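# Stack the 96-well plate from nest N1 onto N2

## Task

Lift the 96-well plate out of plate nest N1 and set it on top of the plate already sitting in plate nest N2. It must be seated all the way down, with its A1 well (at the cut-off corner) directly above the lower plate's A1 well. The lower plate must remain lying flat in N2. The stack has to stay correct without the robot holding it. Finally, open the gripper and move it away.

## Robot and tools

ROBOT. Two arms, left_arm and right_arm. Each has six joints, always listed in this order: waist, shoulder, elbow, wrist pitch, wrist yaw, wrist roll. Each arm also has a parallel gripper. Stated joint ranges in radians: waist -2.618 to 3.054, shoulder 0.000 to 3.142, elbow 0.000 to 3.142, wrist pitch -1.571 to 1.571, wrist yaw -1.571 to 1.571, wrist roll -2.094 to 2.094. The real end of any joint may sit up to 0.036 rad either side of its stated value. Friction can leave a joint up to about 0.031 rad short of its command, and a change smaller than that may not move it at all.

SCENE FRAME. All arms share one frame. The origin is on the table surface midway between the arms, +x points out over the table, +z points up, and left_arm sits on the +y side. The names left and right refer to the arms, not to sides of any image. N1 is in front of left_arm and N2 is between the arms. A1 is the well at a plate's cut-off corner. The unused arm may be parked out of the way. On the gripper, the fingers extend along its own +z axis and close along its y axis. The reported end_effector_position is the point between the finger pads, a little under 1 cm behind the tips. Reported hand positions can be wrong, more so when the arm is stretched far.

ROW FORMAT. Both motion tools use a row of 14 numbers, each in [-1, 1], always covering both arms: left_arm's six joint values then its opening, then right_arm's six joint values then its opening. Joint values are scaled offsets, not poses: 1.0 equals 1.202 rad for the waist, 1.258 for the shoulder, 1.238 for the elbow, 2.073 for wrist pitch, and 2.022 for wrist yaw and for wrist roll. The opening value is absolute: +1 fully open, -1 closed.

execute_actions(actions). actions is a list of up to 15 actions. Each action is a table of up to 15 rows; each row runs for one control step of 1/30 s, and if the table is shorter its last row is held until 15 steps (0.5 s) have passed. Within an action, every row's joint offsets are measured from the joint angles at the beginning of that action, not from the previous row. For a call's first action that starting point is the latest reported state. An empty list simply returns state and images. If any action would push a joint more than 0.036 rad past its range, that action is rejected for both arms; if the first action fails this, or any action is malformed, nothing in the call runs. A joint driven to its real end stops there and the result may say "joint sent to its limit"; absence of that line does not prove there is room left.

SPEED CAPS. Each step, a joint's target is kept within a fixed distance of its measured angle: 0.202 rad waist, 0.258 shoulder, 0.238 elbow, 0.573 wrist pitch, 0.522 wrist yaw and roll. If the targets would put a gripper more than 70 mm from where it is, they are all pulled back proportionally. Big offsets therefore need several actions, and a motion left unfinished may need to be commanded again. "Joint targets" shows what the joints are currently driven toward.

move(target, speed, blocking). target is one row as above; its joint offsets are counted from the "Joint positions" in the most recent result showing them, not from where the arm is when the move begins. Openings are sent immediately. All joints follow paths that finish together, so the gripper usually travels on a curve; path time is clamped to 0.5 to 10 s. speed (0.01 to 2 rad/s, default 0.5) is the top speed of whichever joint has the longest way to go. Paths ignore obstacles and the other arm. Contact force rises with speed and with how far the target lies beyond the contact. With blocking=false the call returns after 0.5 s while motion continues; poll with wait(0), and use wait or stop before sending any other action or move. The result adds a "move:" line giving the ending (done, off_target, moving, held, fault), limits=held or limits=none, and each arm's joint farthest from target.

wait(seconds): 0 to 10 s, arms keep their last command; returns early if a running move finishes. stop(): brakes a running move (needs room; the fingers continue). zoom_image(camera, region): enlarged view of [x0, y0, x1, y1] pixels (origin top-left, at most 504 by 504) from cam_head_left, cam_head_right, cam_high, cam_low, cam_left_wrist or cam_right_wrist, all 504x504. finished_scene(scene): pass the current scene number once the stack is done and the gripper has let go and backed off; it cannot be undone. Replying without any tool call ends everything.

RESULTS. The state line gives each gripper's position in metres and orientation as a wxyz quaternion. Joint positions and Joint velocities list, per arm, the six joints (rad, rad/s) then the finger-pad gap (m, m/s; 0.087 m when fully open). grip_measured is the measured opening on the command scale, with a fixed per-gripper error of up to about 1 mm. To hold something, command roughly 0.02 below grip_measured; a smaller margin grips more gently. Pads push up to about 20 N each; closing fast can squeeze harder or even spring open. "joint command not followed" means a clearance check altered some joint targets. FAULT lines report an arm stop. MOTOR HOT appears from 75 °C; at 90 °C that arm halts for 10 s, and at 100 °C it goes limp and drops whatever it holds, so avoid holding loads longer than needed.

AVOID. Knocking or placing anything off the table, letting the arms strike or press each other, dropping or slamming the plate, and hard pushes, especially on the lower plate in N2. Expect occasional brief tugs on the held plate or nudges to loose objects.

Each tool is called after "Request:" by a JSON object that holds its "method" and its "body".

## Session

Request:
{"method": "execute_actions", "body": {"actions": []}}

Scene clock: 0.00 s.
left_arm: end_effector_position=(+0.0921, +0.3275, +0.1504) grip_measured=+1.000 end_effector_quat_wxyz=(+0.206, -0.350, +0.909, -0.096) | right_arm: end_effector_position=(+0.4917, -0.4981, +0.2246) grip_measured=+1.000 end_effector_quat_wxyz=(+0.487, +0.813, +0.317, +0.041)
Joint names: [waist, shoulder, elbow, wrist pitch, wrist yaw, wrist roll]
Joint positions: left_arm=[ 0.717  0.732  0.904 -1.437  0.348  0.021  0.087] | right_arm=[-0.168  1.883  1.691 -0.557  0.696  1.82   0.087]
Joint velocities: left_arm=[ 0.002 -0.022 -0.007 -0.022  0.007 -0.007  0.   ] | right_arm=[ 0.007 -0.012 -0.027  0.066 -0.037 -0.081  0.   ]
Joint targets: left_arm=[0.717 0.732 0.904 -1.437 0.348 0.021] | right_arm=[-0.168 1.883 1.691 -0.557 0.696 1.820]

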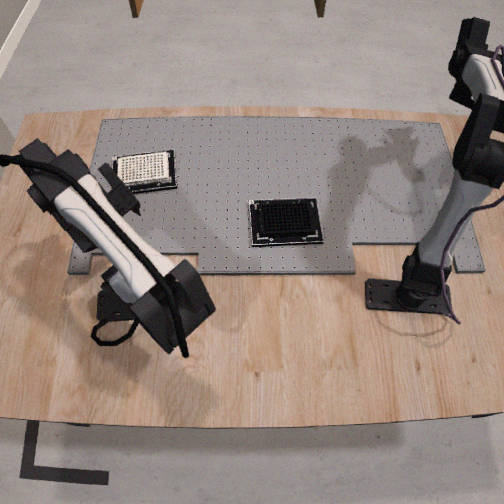

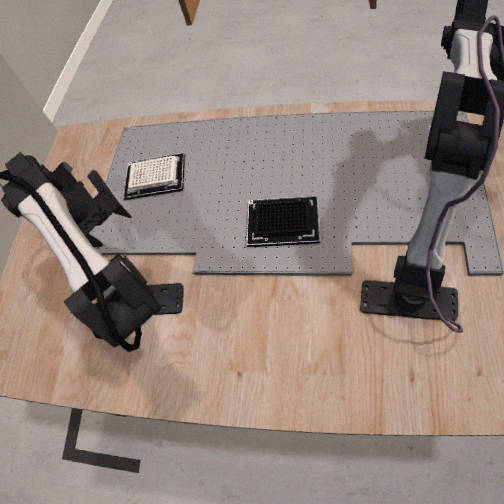

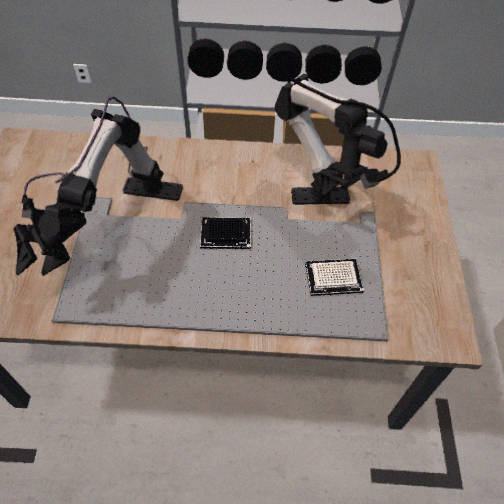

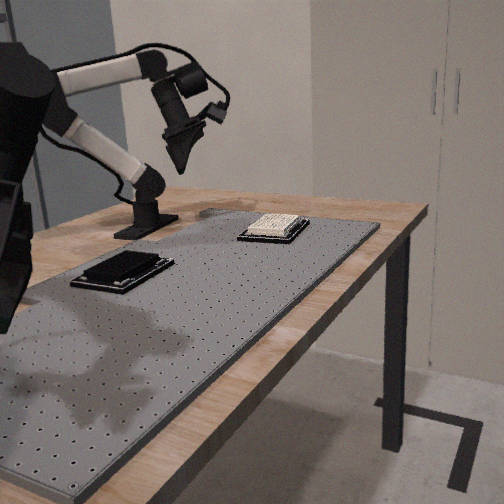

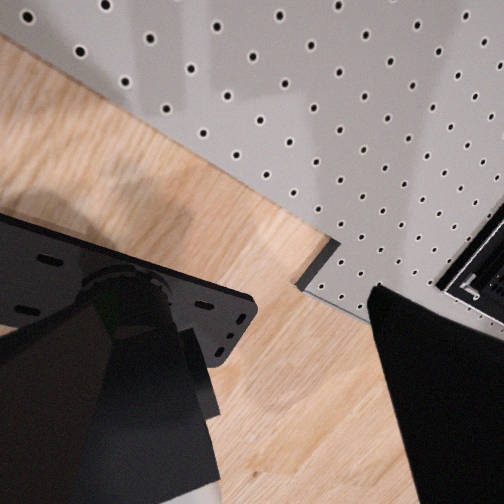

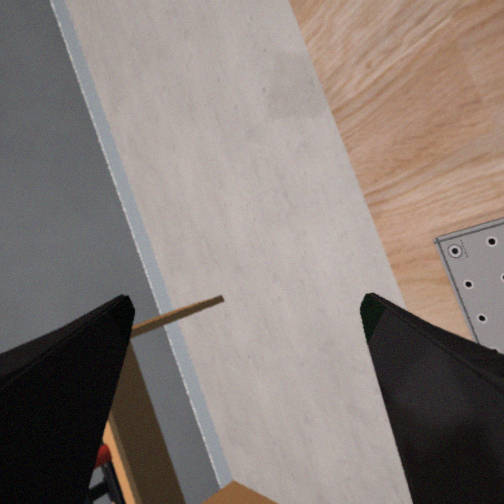

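Request:
{"method": "zoom_image", "body": {"camera": "cam_head_left", "region": [90,130,340,270]}}

Request:
{"method": "zoom_image", "body": {"camera": "cam_high", "region": [180,190,400,320]}}

Request:
{"method": "zoom_image", "body": {"camera": "cam_low", "region": [60,200,330,310]}}

Region (90, 130, 340, 270) of cam_head_left's 504x504 image, scaled by 2.016, with more detail than that image has; it fills the top 282 rows of this view, and the rest is white.

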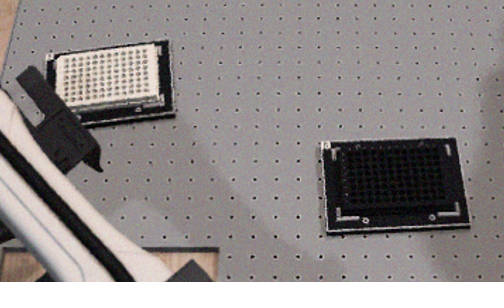

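Region (180, 190, 400, 320) of cam_high's 504x504 image, scaled by 2.291, with more detail than that image has; it fills the top 298 rows of this view, and the rest is white.

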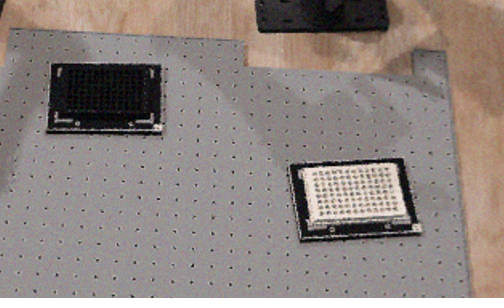

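Region (60, 200, 330, 310) of cam_low's 504x504 image, scaled by 1.867, with more detail than that image has; it fills the top 205 rows of this view, and the rest is white.

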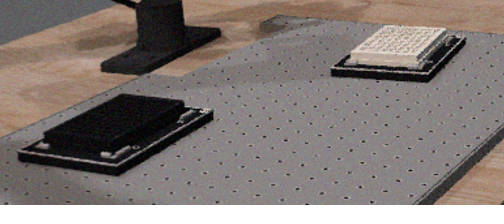

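Request:
{"method": "zoom_image", "body": {"camera": "cam_high", "region": [295,245,375,305]}}

Request:
{"method": "zoom_image", "body": {"camera": "cam_head_right", "region": [235,185,335,255]}}

Region (295, 245, 375, 305) of cam_high's 504x504 image, scaled by 6.300, with more detail than that image has; it fills the top 378 rows of this view, and the rest is white.

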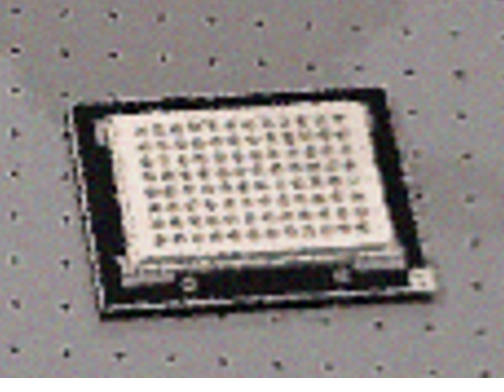

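Region (235, 185, 335, 255) of cam_head_right's 504x504 image, scaled by 5.040, with more detail than that image has; it fills the top 353 rows of this view, and the rest is white.

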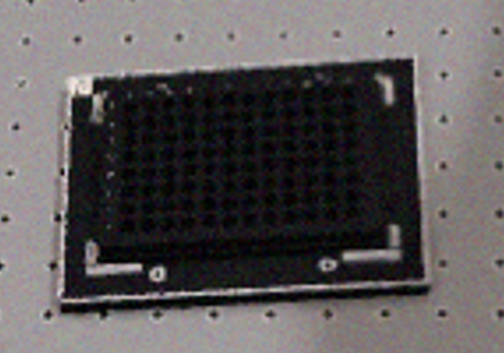

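Request:
{"method": "move", "body": {"target": [-0.64,0.886,0.716,-0.038,-0.172,0.76,1,0,0,0,0,0,0,1], "speed": 1.0}}

Scene clock: 27.20 s.
left_arm: end_effector_position=(+0.3244, +0.3596, +0.1613) grip_measured=+1.000 end_effector_quat_wxyz=(+0.004, +0.684, +0.729, -0.005) | right_arm: end_effector_position=(+0.4917, -0.4981, +0.2246) grip_measured=+1.000 end_effector_quat_wxyz=(+0.487, +0.813, +0.317, +0.041)
Joint names: [waist, shoulder, elbow, wrist pitch, wrist yaw, wrist roll]
Joint positions: left_arm=[-0.048  1.838  1.77  -1.504  0.012  1.552  0.087] | right_arm=[-0.168  1.883  1.691 -0.557  0.696  1.82   0.087]
Joint velocities: left_arm=[-0.022 -0.002 -0.017  0.037  0.037 -0.007  0.   ] | right_arm=[-0.007 -0.007 -0.002  0.051  0.007 -0.007  0.   ]
Joint targets: left_arm=[-0.052 1.847 1.791 -1.516 0.001 1.557] | right_arm=[-0.168 1.883 1.691 -0.557 0.696 1.820]
move: done; limits=none; left_arm: farthest joint: the elbow, 0.020 radians from its target (0.886 radians at the start); right_arm: farthest joint: the waist, 0.000 radians from its target (0.000 radians at the start)

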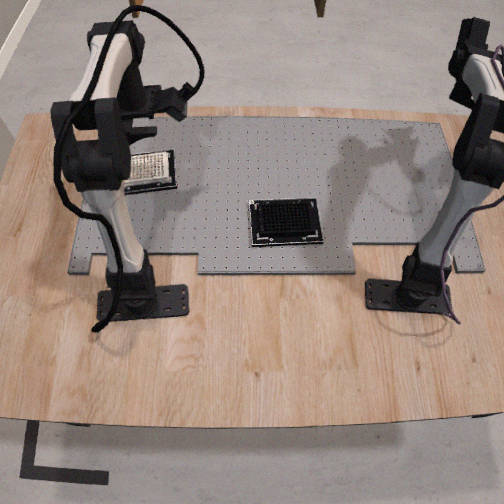

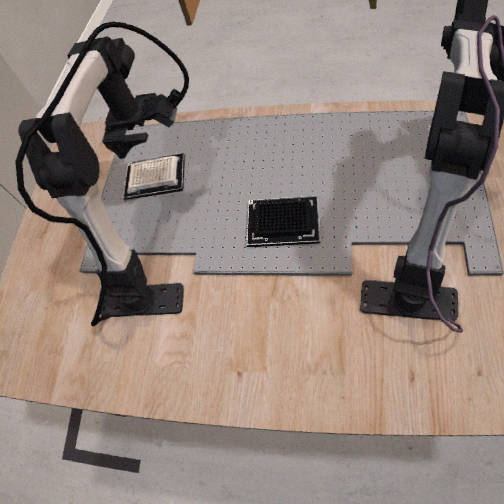

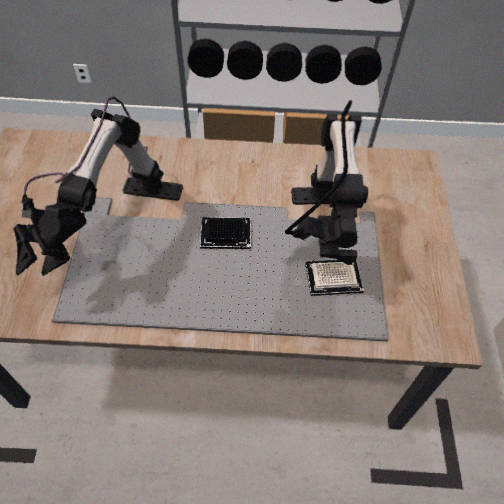

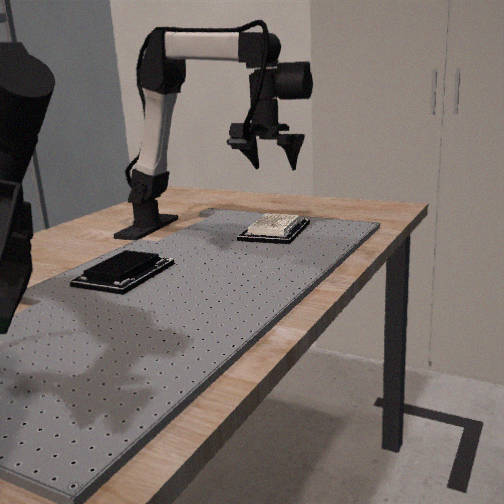

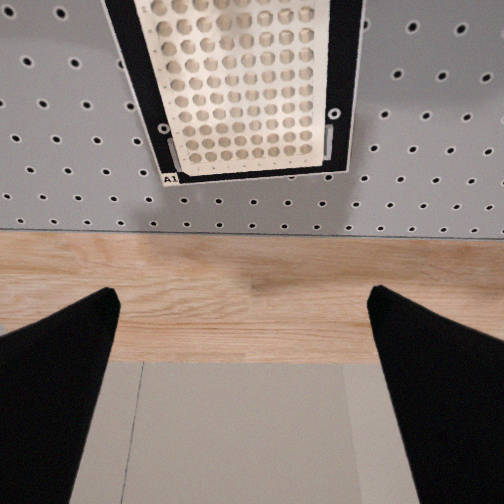

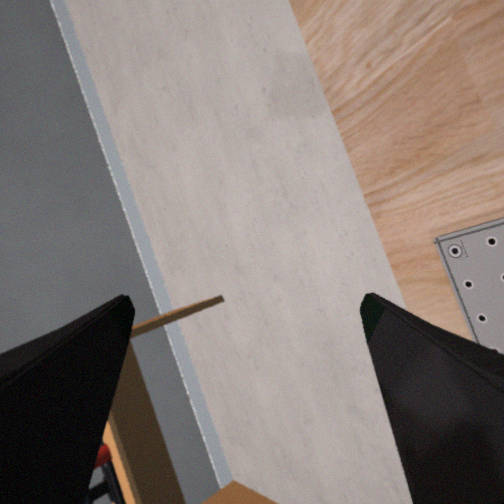

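Request:
{"method": "move", "body": {"target": [-0.068,-0.012,-0.277,0.159,-0.01,-0.094,1,0,0,0,0,0,0,1], "speed": 0.5}}

Scene clock: 39.97 s.
left_arm: end_effector_position=(+0.3193, +0.3352, +0.0805) grip_measured=+1.000 end_effector_quat_wxyz=(-0.002, +0.643, +0.765, -0.003) | right_arm: end_effector_position=(+0.4917, -0.4981, +0.2246) grip_measured=+1.000 end_effector_quat_wxyz=(+0.487, +0.813, +0.317, +0.041)
Joint names: [waist, shoulder, elbow, wrist pitch, wrist yaw, wrist roll]
Joint positions: left_arm=[-0.124  1.838  1.447 -1.186  0.003  1.367  0.087] | right_arm=[-0.168  1.883  1.691 -0.557  0.696  1.82   0.087]
Joint velocities: left_arm=[ 0.002 -0.017  0.002 -0.007 -0.037  0.007  0.   ] | right_arm=[-0.002  0.002 -0.022  0.007 -0.037 -0.066  0.   ]
Joint targets: left_arm=[-0.130 1.823 1.427 -1.174 -0.008 1.362] | right_arm=[-0.168 1.883 1.691 -0.557 0.696 1.820]
move: done; limits=none; left_arm: farthest joint: the elbow, 0.019 radians from its target (0.343 radians at the start); right_arm: farthest joint: the waist, 0.000 radians from its target (0.000 radians at the start)

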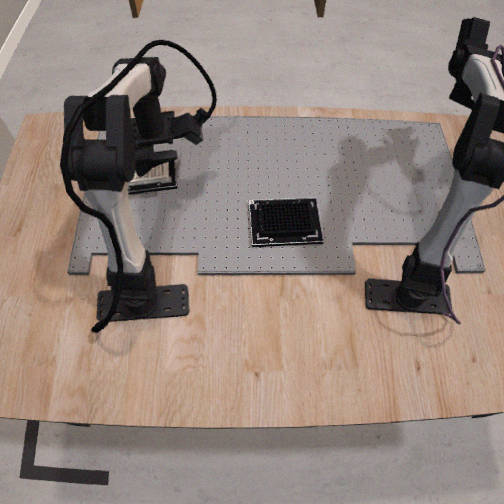

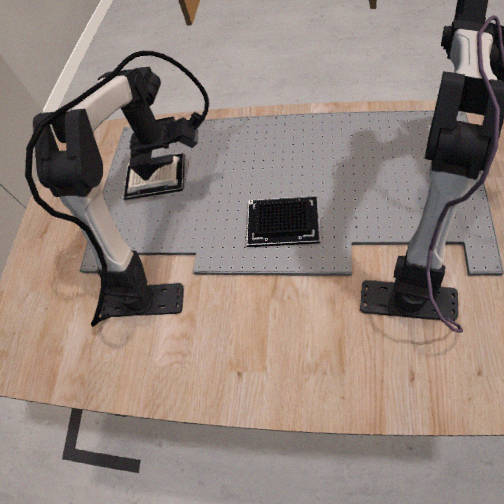

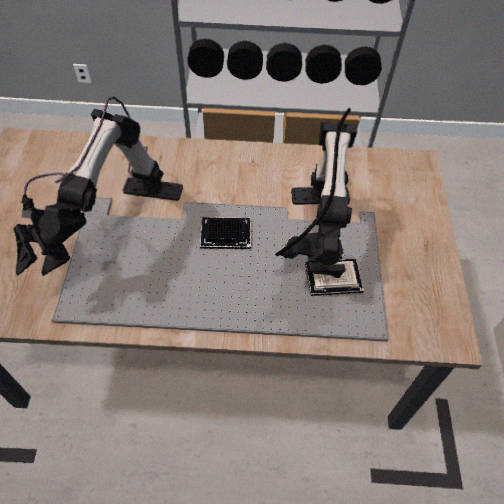

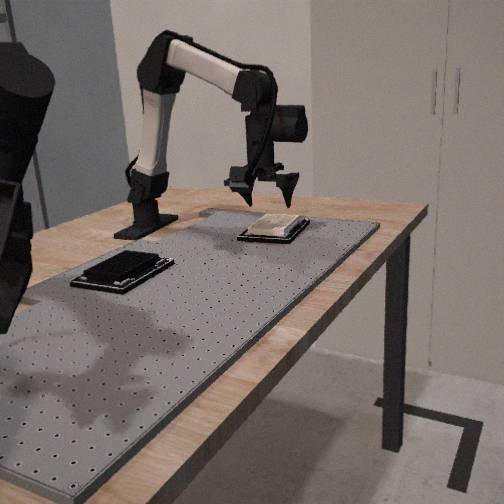

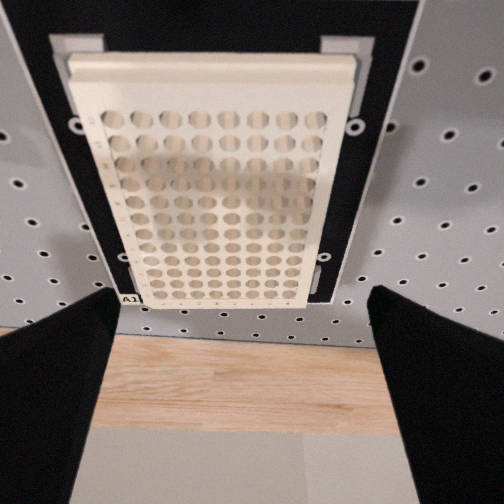

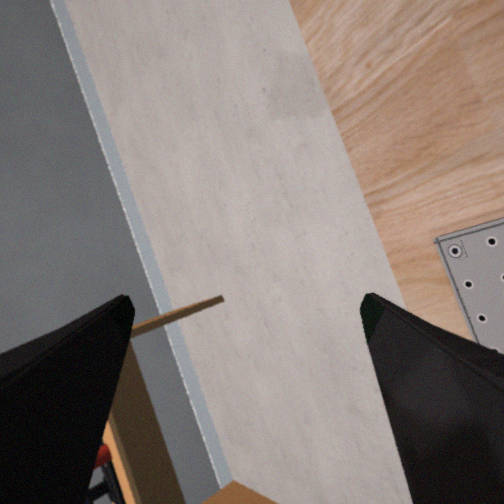

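Request:
{"method": "move", "body": {"target": [0,0.0445,-0.049,0.0506,-0.005,0,1,0,0,0,0,0,0,1], "speed": 0.2}}

Scene clock: 49.77 s.
left_arm: end_effector_position=(+0.3282, +0.3349, +0.0562) grip_measured=+1.000 end_effector_quat_wxyz=(+0.001, +0.643, +0.766, -0.001) | right_arm: end_effector_position=(+0.4917, -0.4981, +0.2246) grip_measured=+1.000 end_effector_quat_wxyz=(+0.487, +0.813, +0.317, +0.041)
Joint names: [waist, shoulder, elbow, wrist pitch, wrist yaw, wrist roll]
Joint positions: left_arm=[-0.124  1.882  1.405 -1.093  0.003  1.367  0.087] | right_arm=[-0.168  1.883  1.691 -0.557  0.696  1.82   0.087]
Joint velocities: left_arm=[ 0.007  0.012  0.012 -0.066  0.007 -0.022  0.   ] | right_arm=[-0.007 -0.007  0.002 -0.007 -0.022 -0.037  0.   ]
Joint targets: left_arm=[-0.124 1.894 1.386 -1.081 -0.007 1.367] | right_arm=[-0.168 1.883 1.691 -0.557 0.696 1.820]
move: done; limits=none; left_arm: farthest joint: the elbow, 0.019 radians from its target (0.060 radians at the start); right_arm: farthest joint: the waist, 0.000 radians from its target (0.000 radians at the start)

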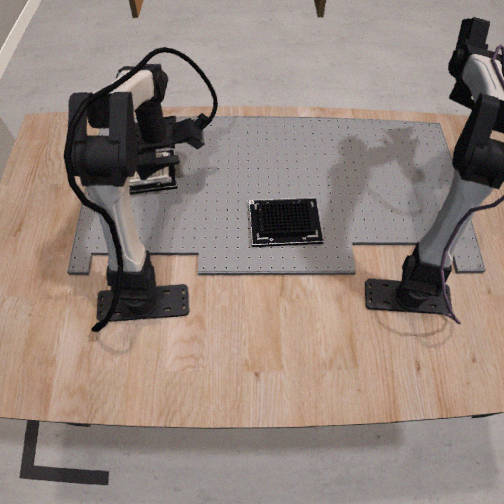

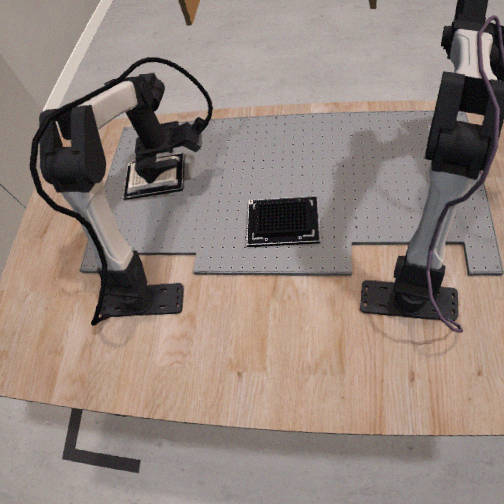

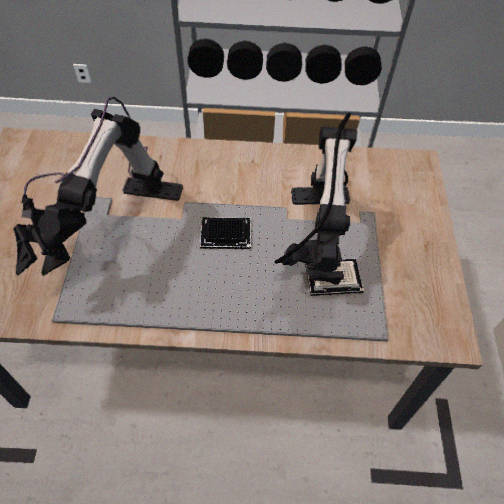

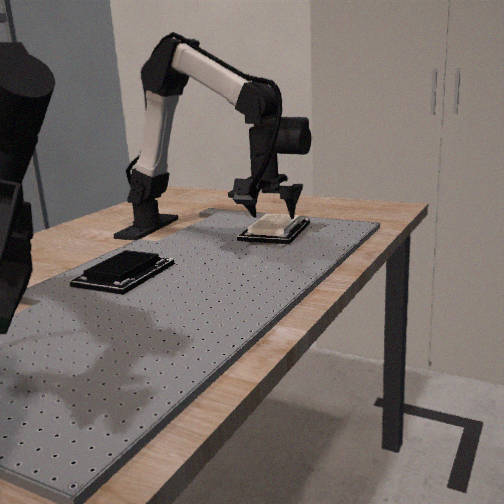

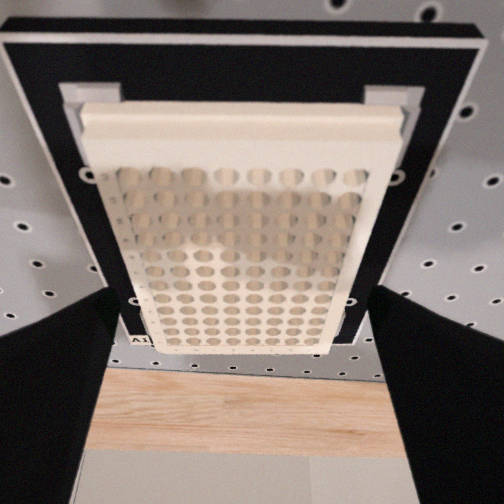

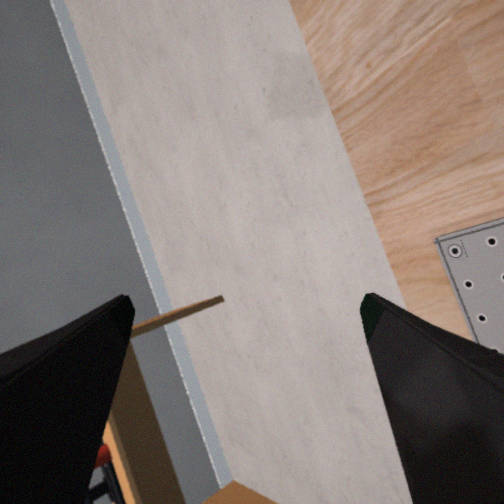

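Request:
{"method": "execute_actions", "body": {"actions": [[[0,0.0105,-0.018,0.008,0,0.003,1,0,0,0,0,0,0,1],[0,0.0115,-0.0213,0.0105,0,0.005,1,0,0,0,0,0,0,1],[0,0.0124,-0.0243,0.0129,0,0.007,1,0,0,0,0,0,0,1],[0,0.0134,-0.0273,0.0152,0,0.008,1,0,0,0,0,0,0,1],[0,0.0143,-0.0303,0.0176,0,0.008,1,0,0,0,0,0,0,1],[0,0.0153,-0.0333,0.02,0,0.008,1,0,0,0,0,0,0,1],[0,0.0162,-0.0363,0.0223,0,0.008,1,0,0,0,0,0,0,1],[0,0.0172,-0.0393,0.0247,0,0.008,1,0,0,0,0,0,0,1],[0,0.0181,-0.0423,0.027,0,0.008,1,0,0,0,0,0,0,1],[0,0.0191,-0.0453,0.0294,0,0.008,1,0,0,0,0,0,0,1]]]}}

Request:
{"method": "wait", "body": {"seconds": 0.3}}

Request:
{"method": "zoom_image", "body": {"camera": "cam_low", "region": [220,170,330,250]}}

Scene clock: 57.40 s.
left_arm: end_effector_position=(+0.3283, +0.3350, +0.0460) grip_measured=+1.000 end_effector_quat_wxyz=(+0.003, +0.647, +0.762, -0.000) | right_arm: end_effector_position=(+0.4917, -0.4981, +0.2246) grip_measured=+1.000 end_effector_quat_wxyz=(+0.487, +0.813, +0.317, +0.041)
Joint names: [waist, shoulder, elbow, wrist pitch, wrist yaw, wrist roll]
Joint positions: left_arm=[-0.124  1.888  1.372 -1.051  0.003  1.377  0.087] | right_arm=[-0.168  1.883  1.691 -0.557  0.696  1.82   0.087]
Joint velocities: left_arm=[-0.007  0.027 -0.012  0.11   0.037  0.022  0.   ] | right_arm=[-0.012 -0.017 -0.007 -0.022 -0.037 -0.022  0.   ]
Joint targets: left_arm=[-0.124 1.906 1.349 -1.032 0.003 1.383] | right_arm=[-0.168 1.883 1.691 -0.557 0.696 1.820]

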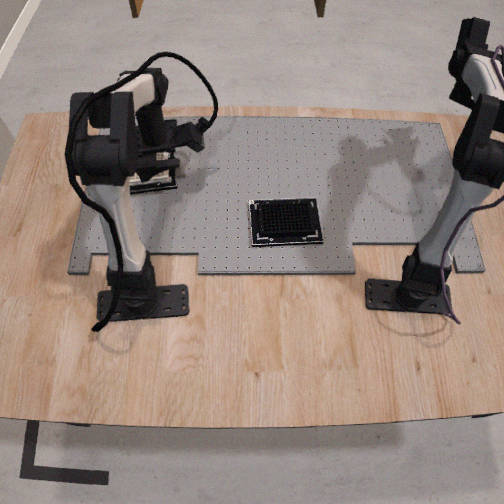

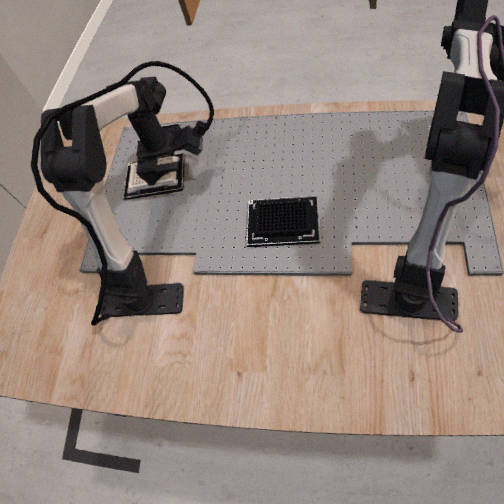

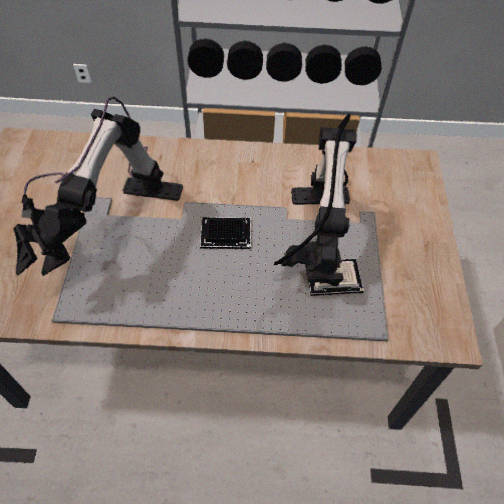

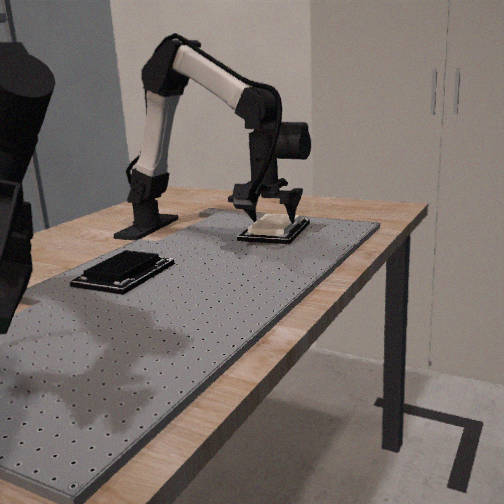

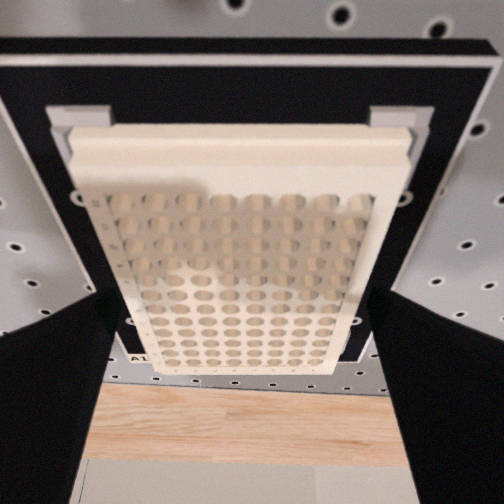

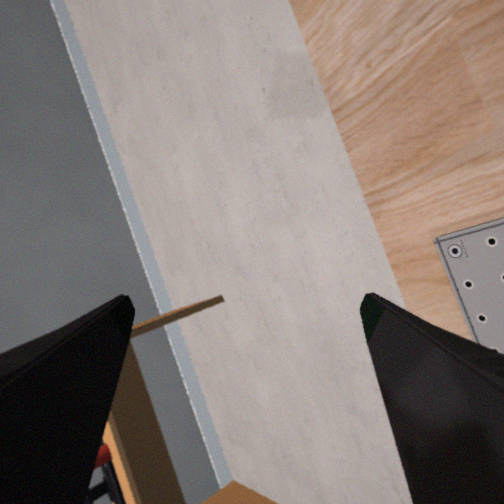

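Scene clock: 57.70 s.
left_arm: end_effector_position=(+0.3296, +0.3350, +0.0455) grip_measured=+1.000 end_effector_quat_wxyz=(+0.004, +0.648, +0.762, +0.001) | right_arm: end_effector_position=(+0.4917, -0.4981, +0.2246) grip_measured=+1.000 end_effector_quat_wxyz=(+0.487, +0.813, +0.317, +0.041)
Joint names: [waist, shoulder, elbow, wrist pitch, wrist yaw, wrist roll]
Joint positions: left_arm=[-0.124  1.889  1.371 -1.045  0.003  1.378  0.087] | right_arm=[-0.168  1.883  1.691 -0.557  0.696  1.82   0.087]
Joint velocities: left_arm=[-0.007 -0.002 -0.007  0.007  0.007  0.007  0.   ] | right_arm=[-0.002 -0.027 -0.007 -0.022  0.037  0.022  0.   ]
Joint targets: left_arm=[-0.124 1.906 1.349 -1.032 0.003 1.383] | right_arm=[-0.168 1.883 1.691 -0.557 0.696 1.820]
wait: 0.30 s; no rest

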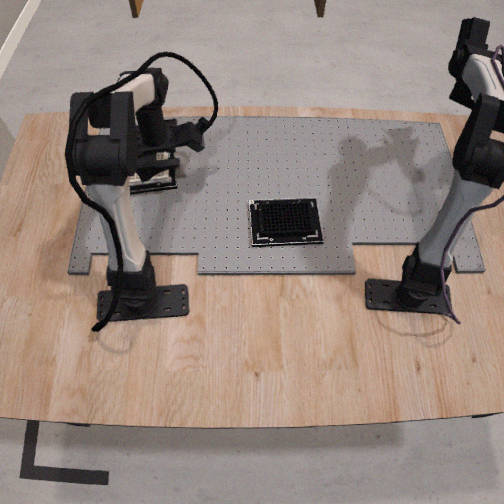

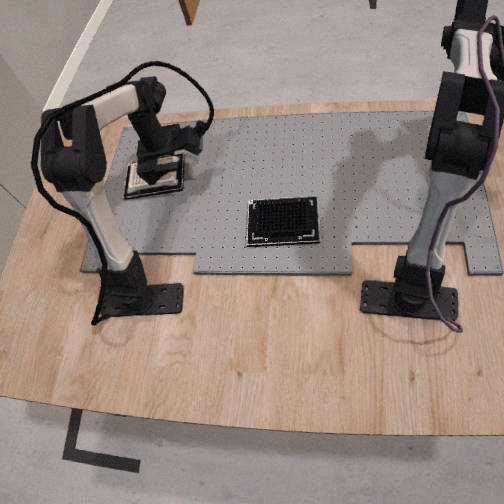

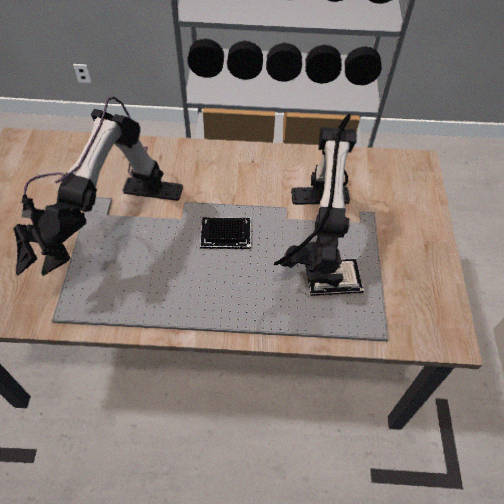

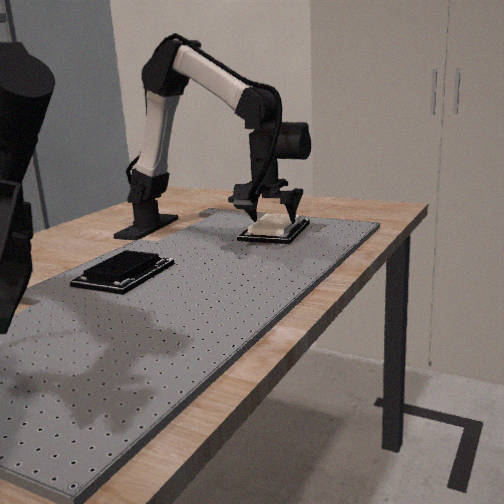

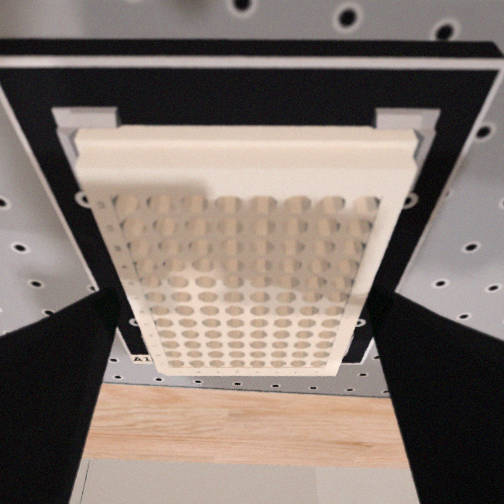

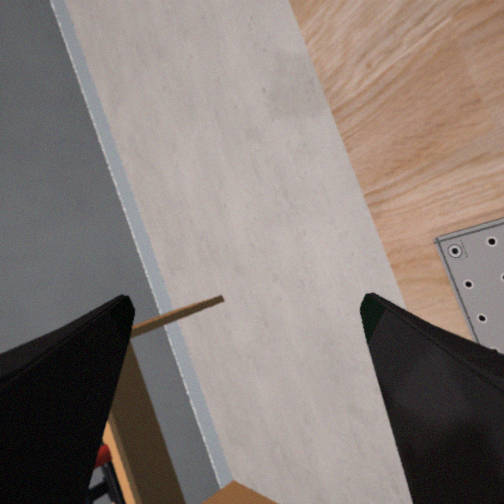

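Region (220, 170, 330, 250) of cam_low's 504x504 image, scaled by 4.582, with more detail than that image has; it fills the top 367 rows of this view, and the rest is white.

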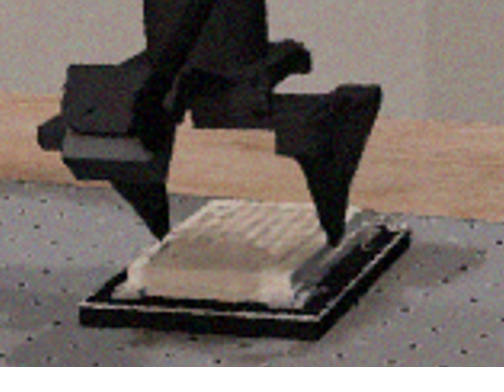

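Request:
{"method": "move", "body": {"target": [0,0.024,-0.0315,0.0175,0,0,1,0,0,0,0,0,0,1], "speed": 0.08}}

Request:
{"method": "zoom_image", "body": {"camera": "cam_low", "region": [220,170,330,250]}}

Scene clock: 63.13 s.
left_arm: end_effector_position=(+0.3287, +0.3350, +0.0361) grip_measured=+1.000 end_effector_quat_wxyz=(+0.001, +0.648, +0.762, -0.001) | right_arm: end_effector_position=(+0.4917, -0.4981, +0.2246) grip_measured=+1.000 end_effector_quat_wxyz=(+0.487, +0.813, +0.317, +0.041)
Joint names: [waist, shoulder, elbow, wrist pitch, wrist yaw, wrist roll]
Joint positions: left_arm=[-0.124  1.904  1.353 -1.02   0.003  1.378  0.087] | right_arm=[-0.168  1.883  1.691 -0.557  0.696  1.82   0.087]
Joint velocities: left_arm=[-0.012 -0.007 -0.007  0.066  0.007  0.037  0.   ] | right_arm=[-0.002  0.002 -0.002  0.007  0.007 -0.095  0.   ]
Joint targets: left_arm=[-0.124 1.919 1.332 -1.008 0.003 1.378] | right_arm=[-0.168 1.883 1.691 -0.557 0.696 1.820]
move: off_target (left_arm); limits=none; left_arm: farthest joint: the elbow, 0.021 radians from its target (0.039 radians at the start); right_arm: farthest joint: the waist, 0.000 radians from its target (0.000 radians at the start)

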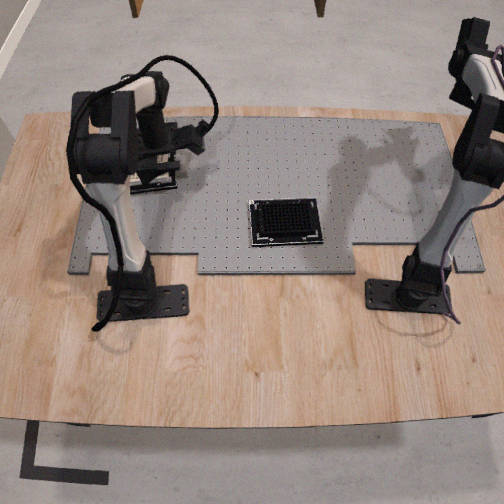

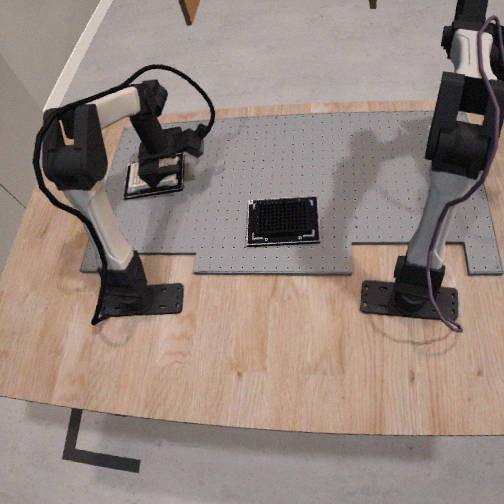

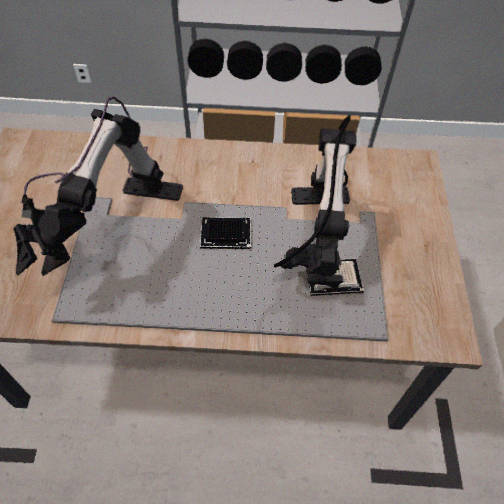

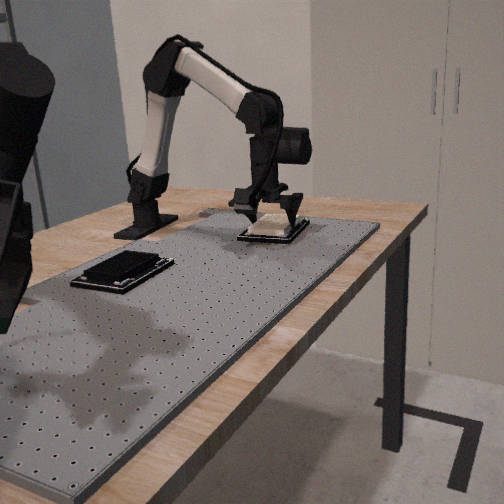

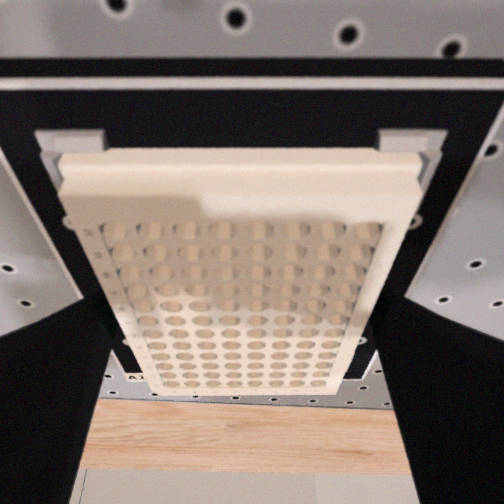

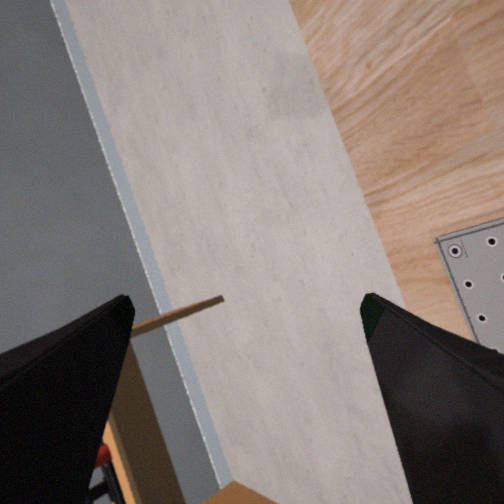

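Region (220, 170, 330, 250) of cam_low's 504x504 image, scaled by 4.582, with more detail than that image has; it fills the top 367 rows of this view, and the rest is white.

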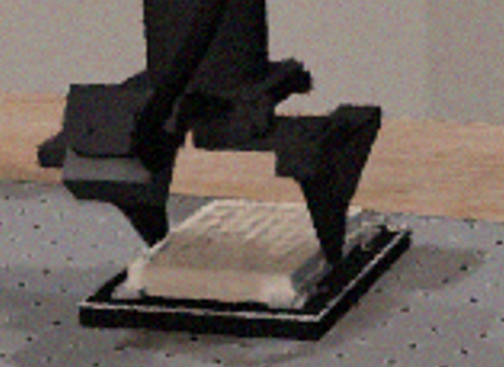

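Request:
{"method": "execute_actions", "body": {"actions": [[[0,0,0,0,0,0,0.97,0,0,0,0,0,0,1],[0,0,0,0,0,0,0.95,0,0,0,0,0,0,1],[0,0,0,0,0,0,0.93,0,0,0,0,0,0,1],[0,0,0,0,0,0,0.92,0,0,0,0,0,0,1],[0,0,0,0,0,0,0.91,0,0,0,0,0,0,1],[0,0,0,0,0,0,0.9,0,0,0,0,0,0,1],[0,0,0,0,0,0,0.89,0,0,0,0,0,0,1],[0,0,0,0,0,0,0.88,0,0,0,0,0,0,1],[0,0,0,0,0,0,0.87,0,0,0,0,0,0,1],[0,0,0,0,0,0,0.86,0,0,0,0,0,0,1],[0,0,0,0,0,0,0.85,0,0,0,0,0,0,1]],[[0,0,0,0,0,0,0.84,0,0,0,0,0,0,1]]]}}

Scene clock: 68.10 s.
left_arm: end_effector_position=(+0.3288, +0.3350, +0.0361) grip_measured=+0.916 end_effector_quat_wxyz=(+0.001, +0.648, +0.762, -0.001) | right_arm: end_effector_position=(+0.4917, -0.4981, +0.2246) grip_measured=+1.000 end_effector_quat_wxyz=(+0.487, +0.813, +0.317, +0.041)
Joint names: [waist, shoulder, elbow, wrist pitch, wrist yaw, wrist roll]
Joint positions: left_arm=[-0.124  1.904  1.353 -1.02   0.003  1.378  0.084] | right_arm=[-0.168  1.883  1.691 -0.557  0.696  1.82   0.087]
Joint velocities: left_arm=[ 0.017 -0.002  0.007 -0.022 -0.007  0.066  0.   ] | right_arm=[-0.012  0.017  0.007 -0.007 -0.037  0.037  0.   ]
Joint targets: left_arm=[-0.124 1.904 1.353 -1.020 0.003 1.378] | right_arm=[-0.168 1.883 1.691 -0.557 0.696 1.820]

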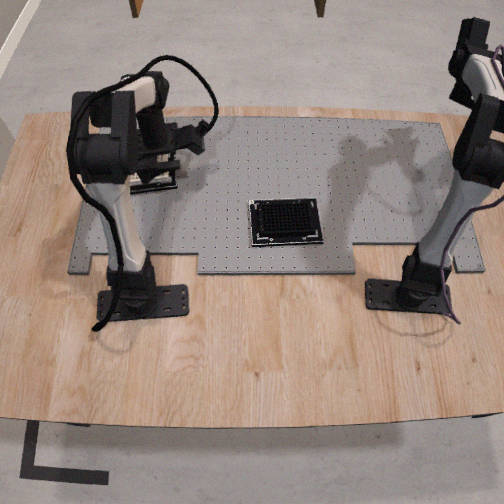

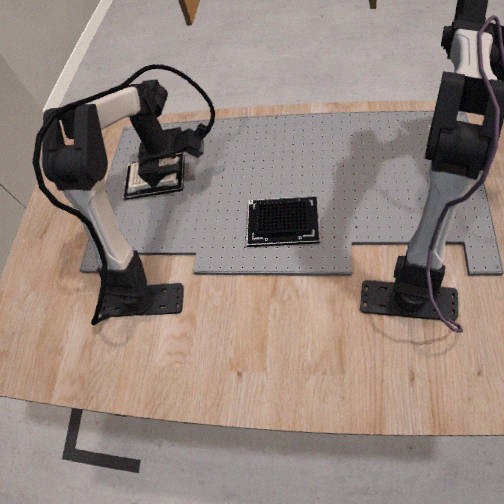

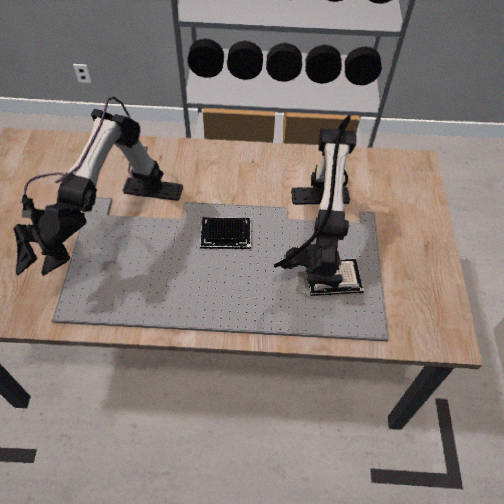

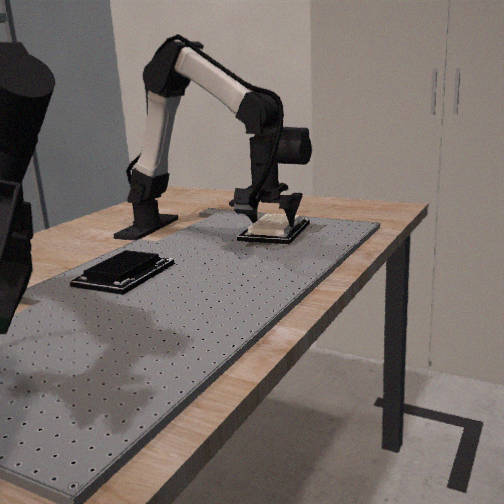

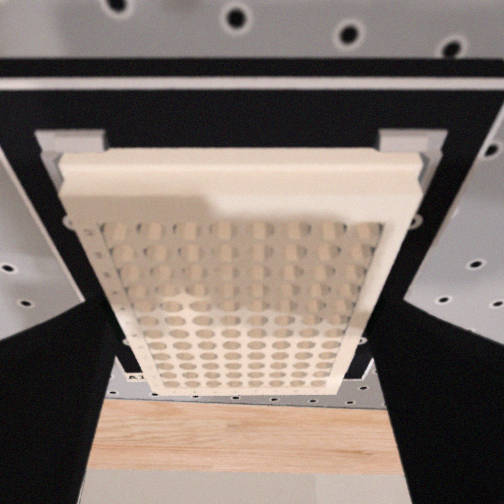

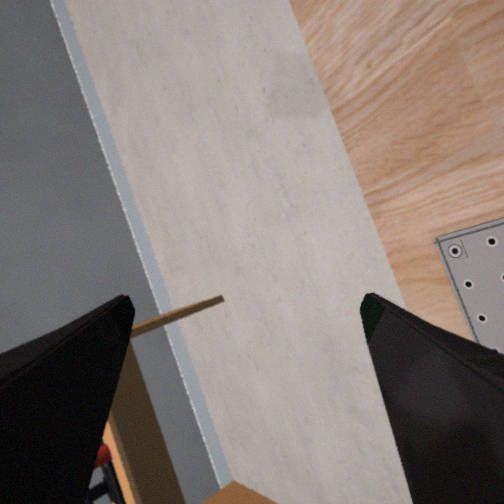

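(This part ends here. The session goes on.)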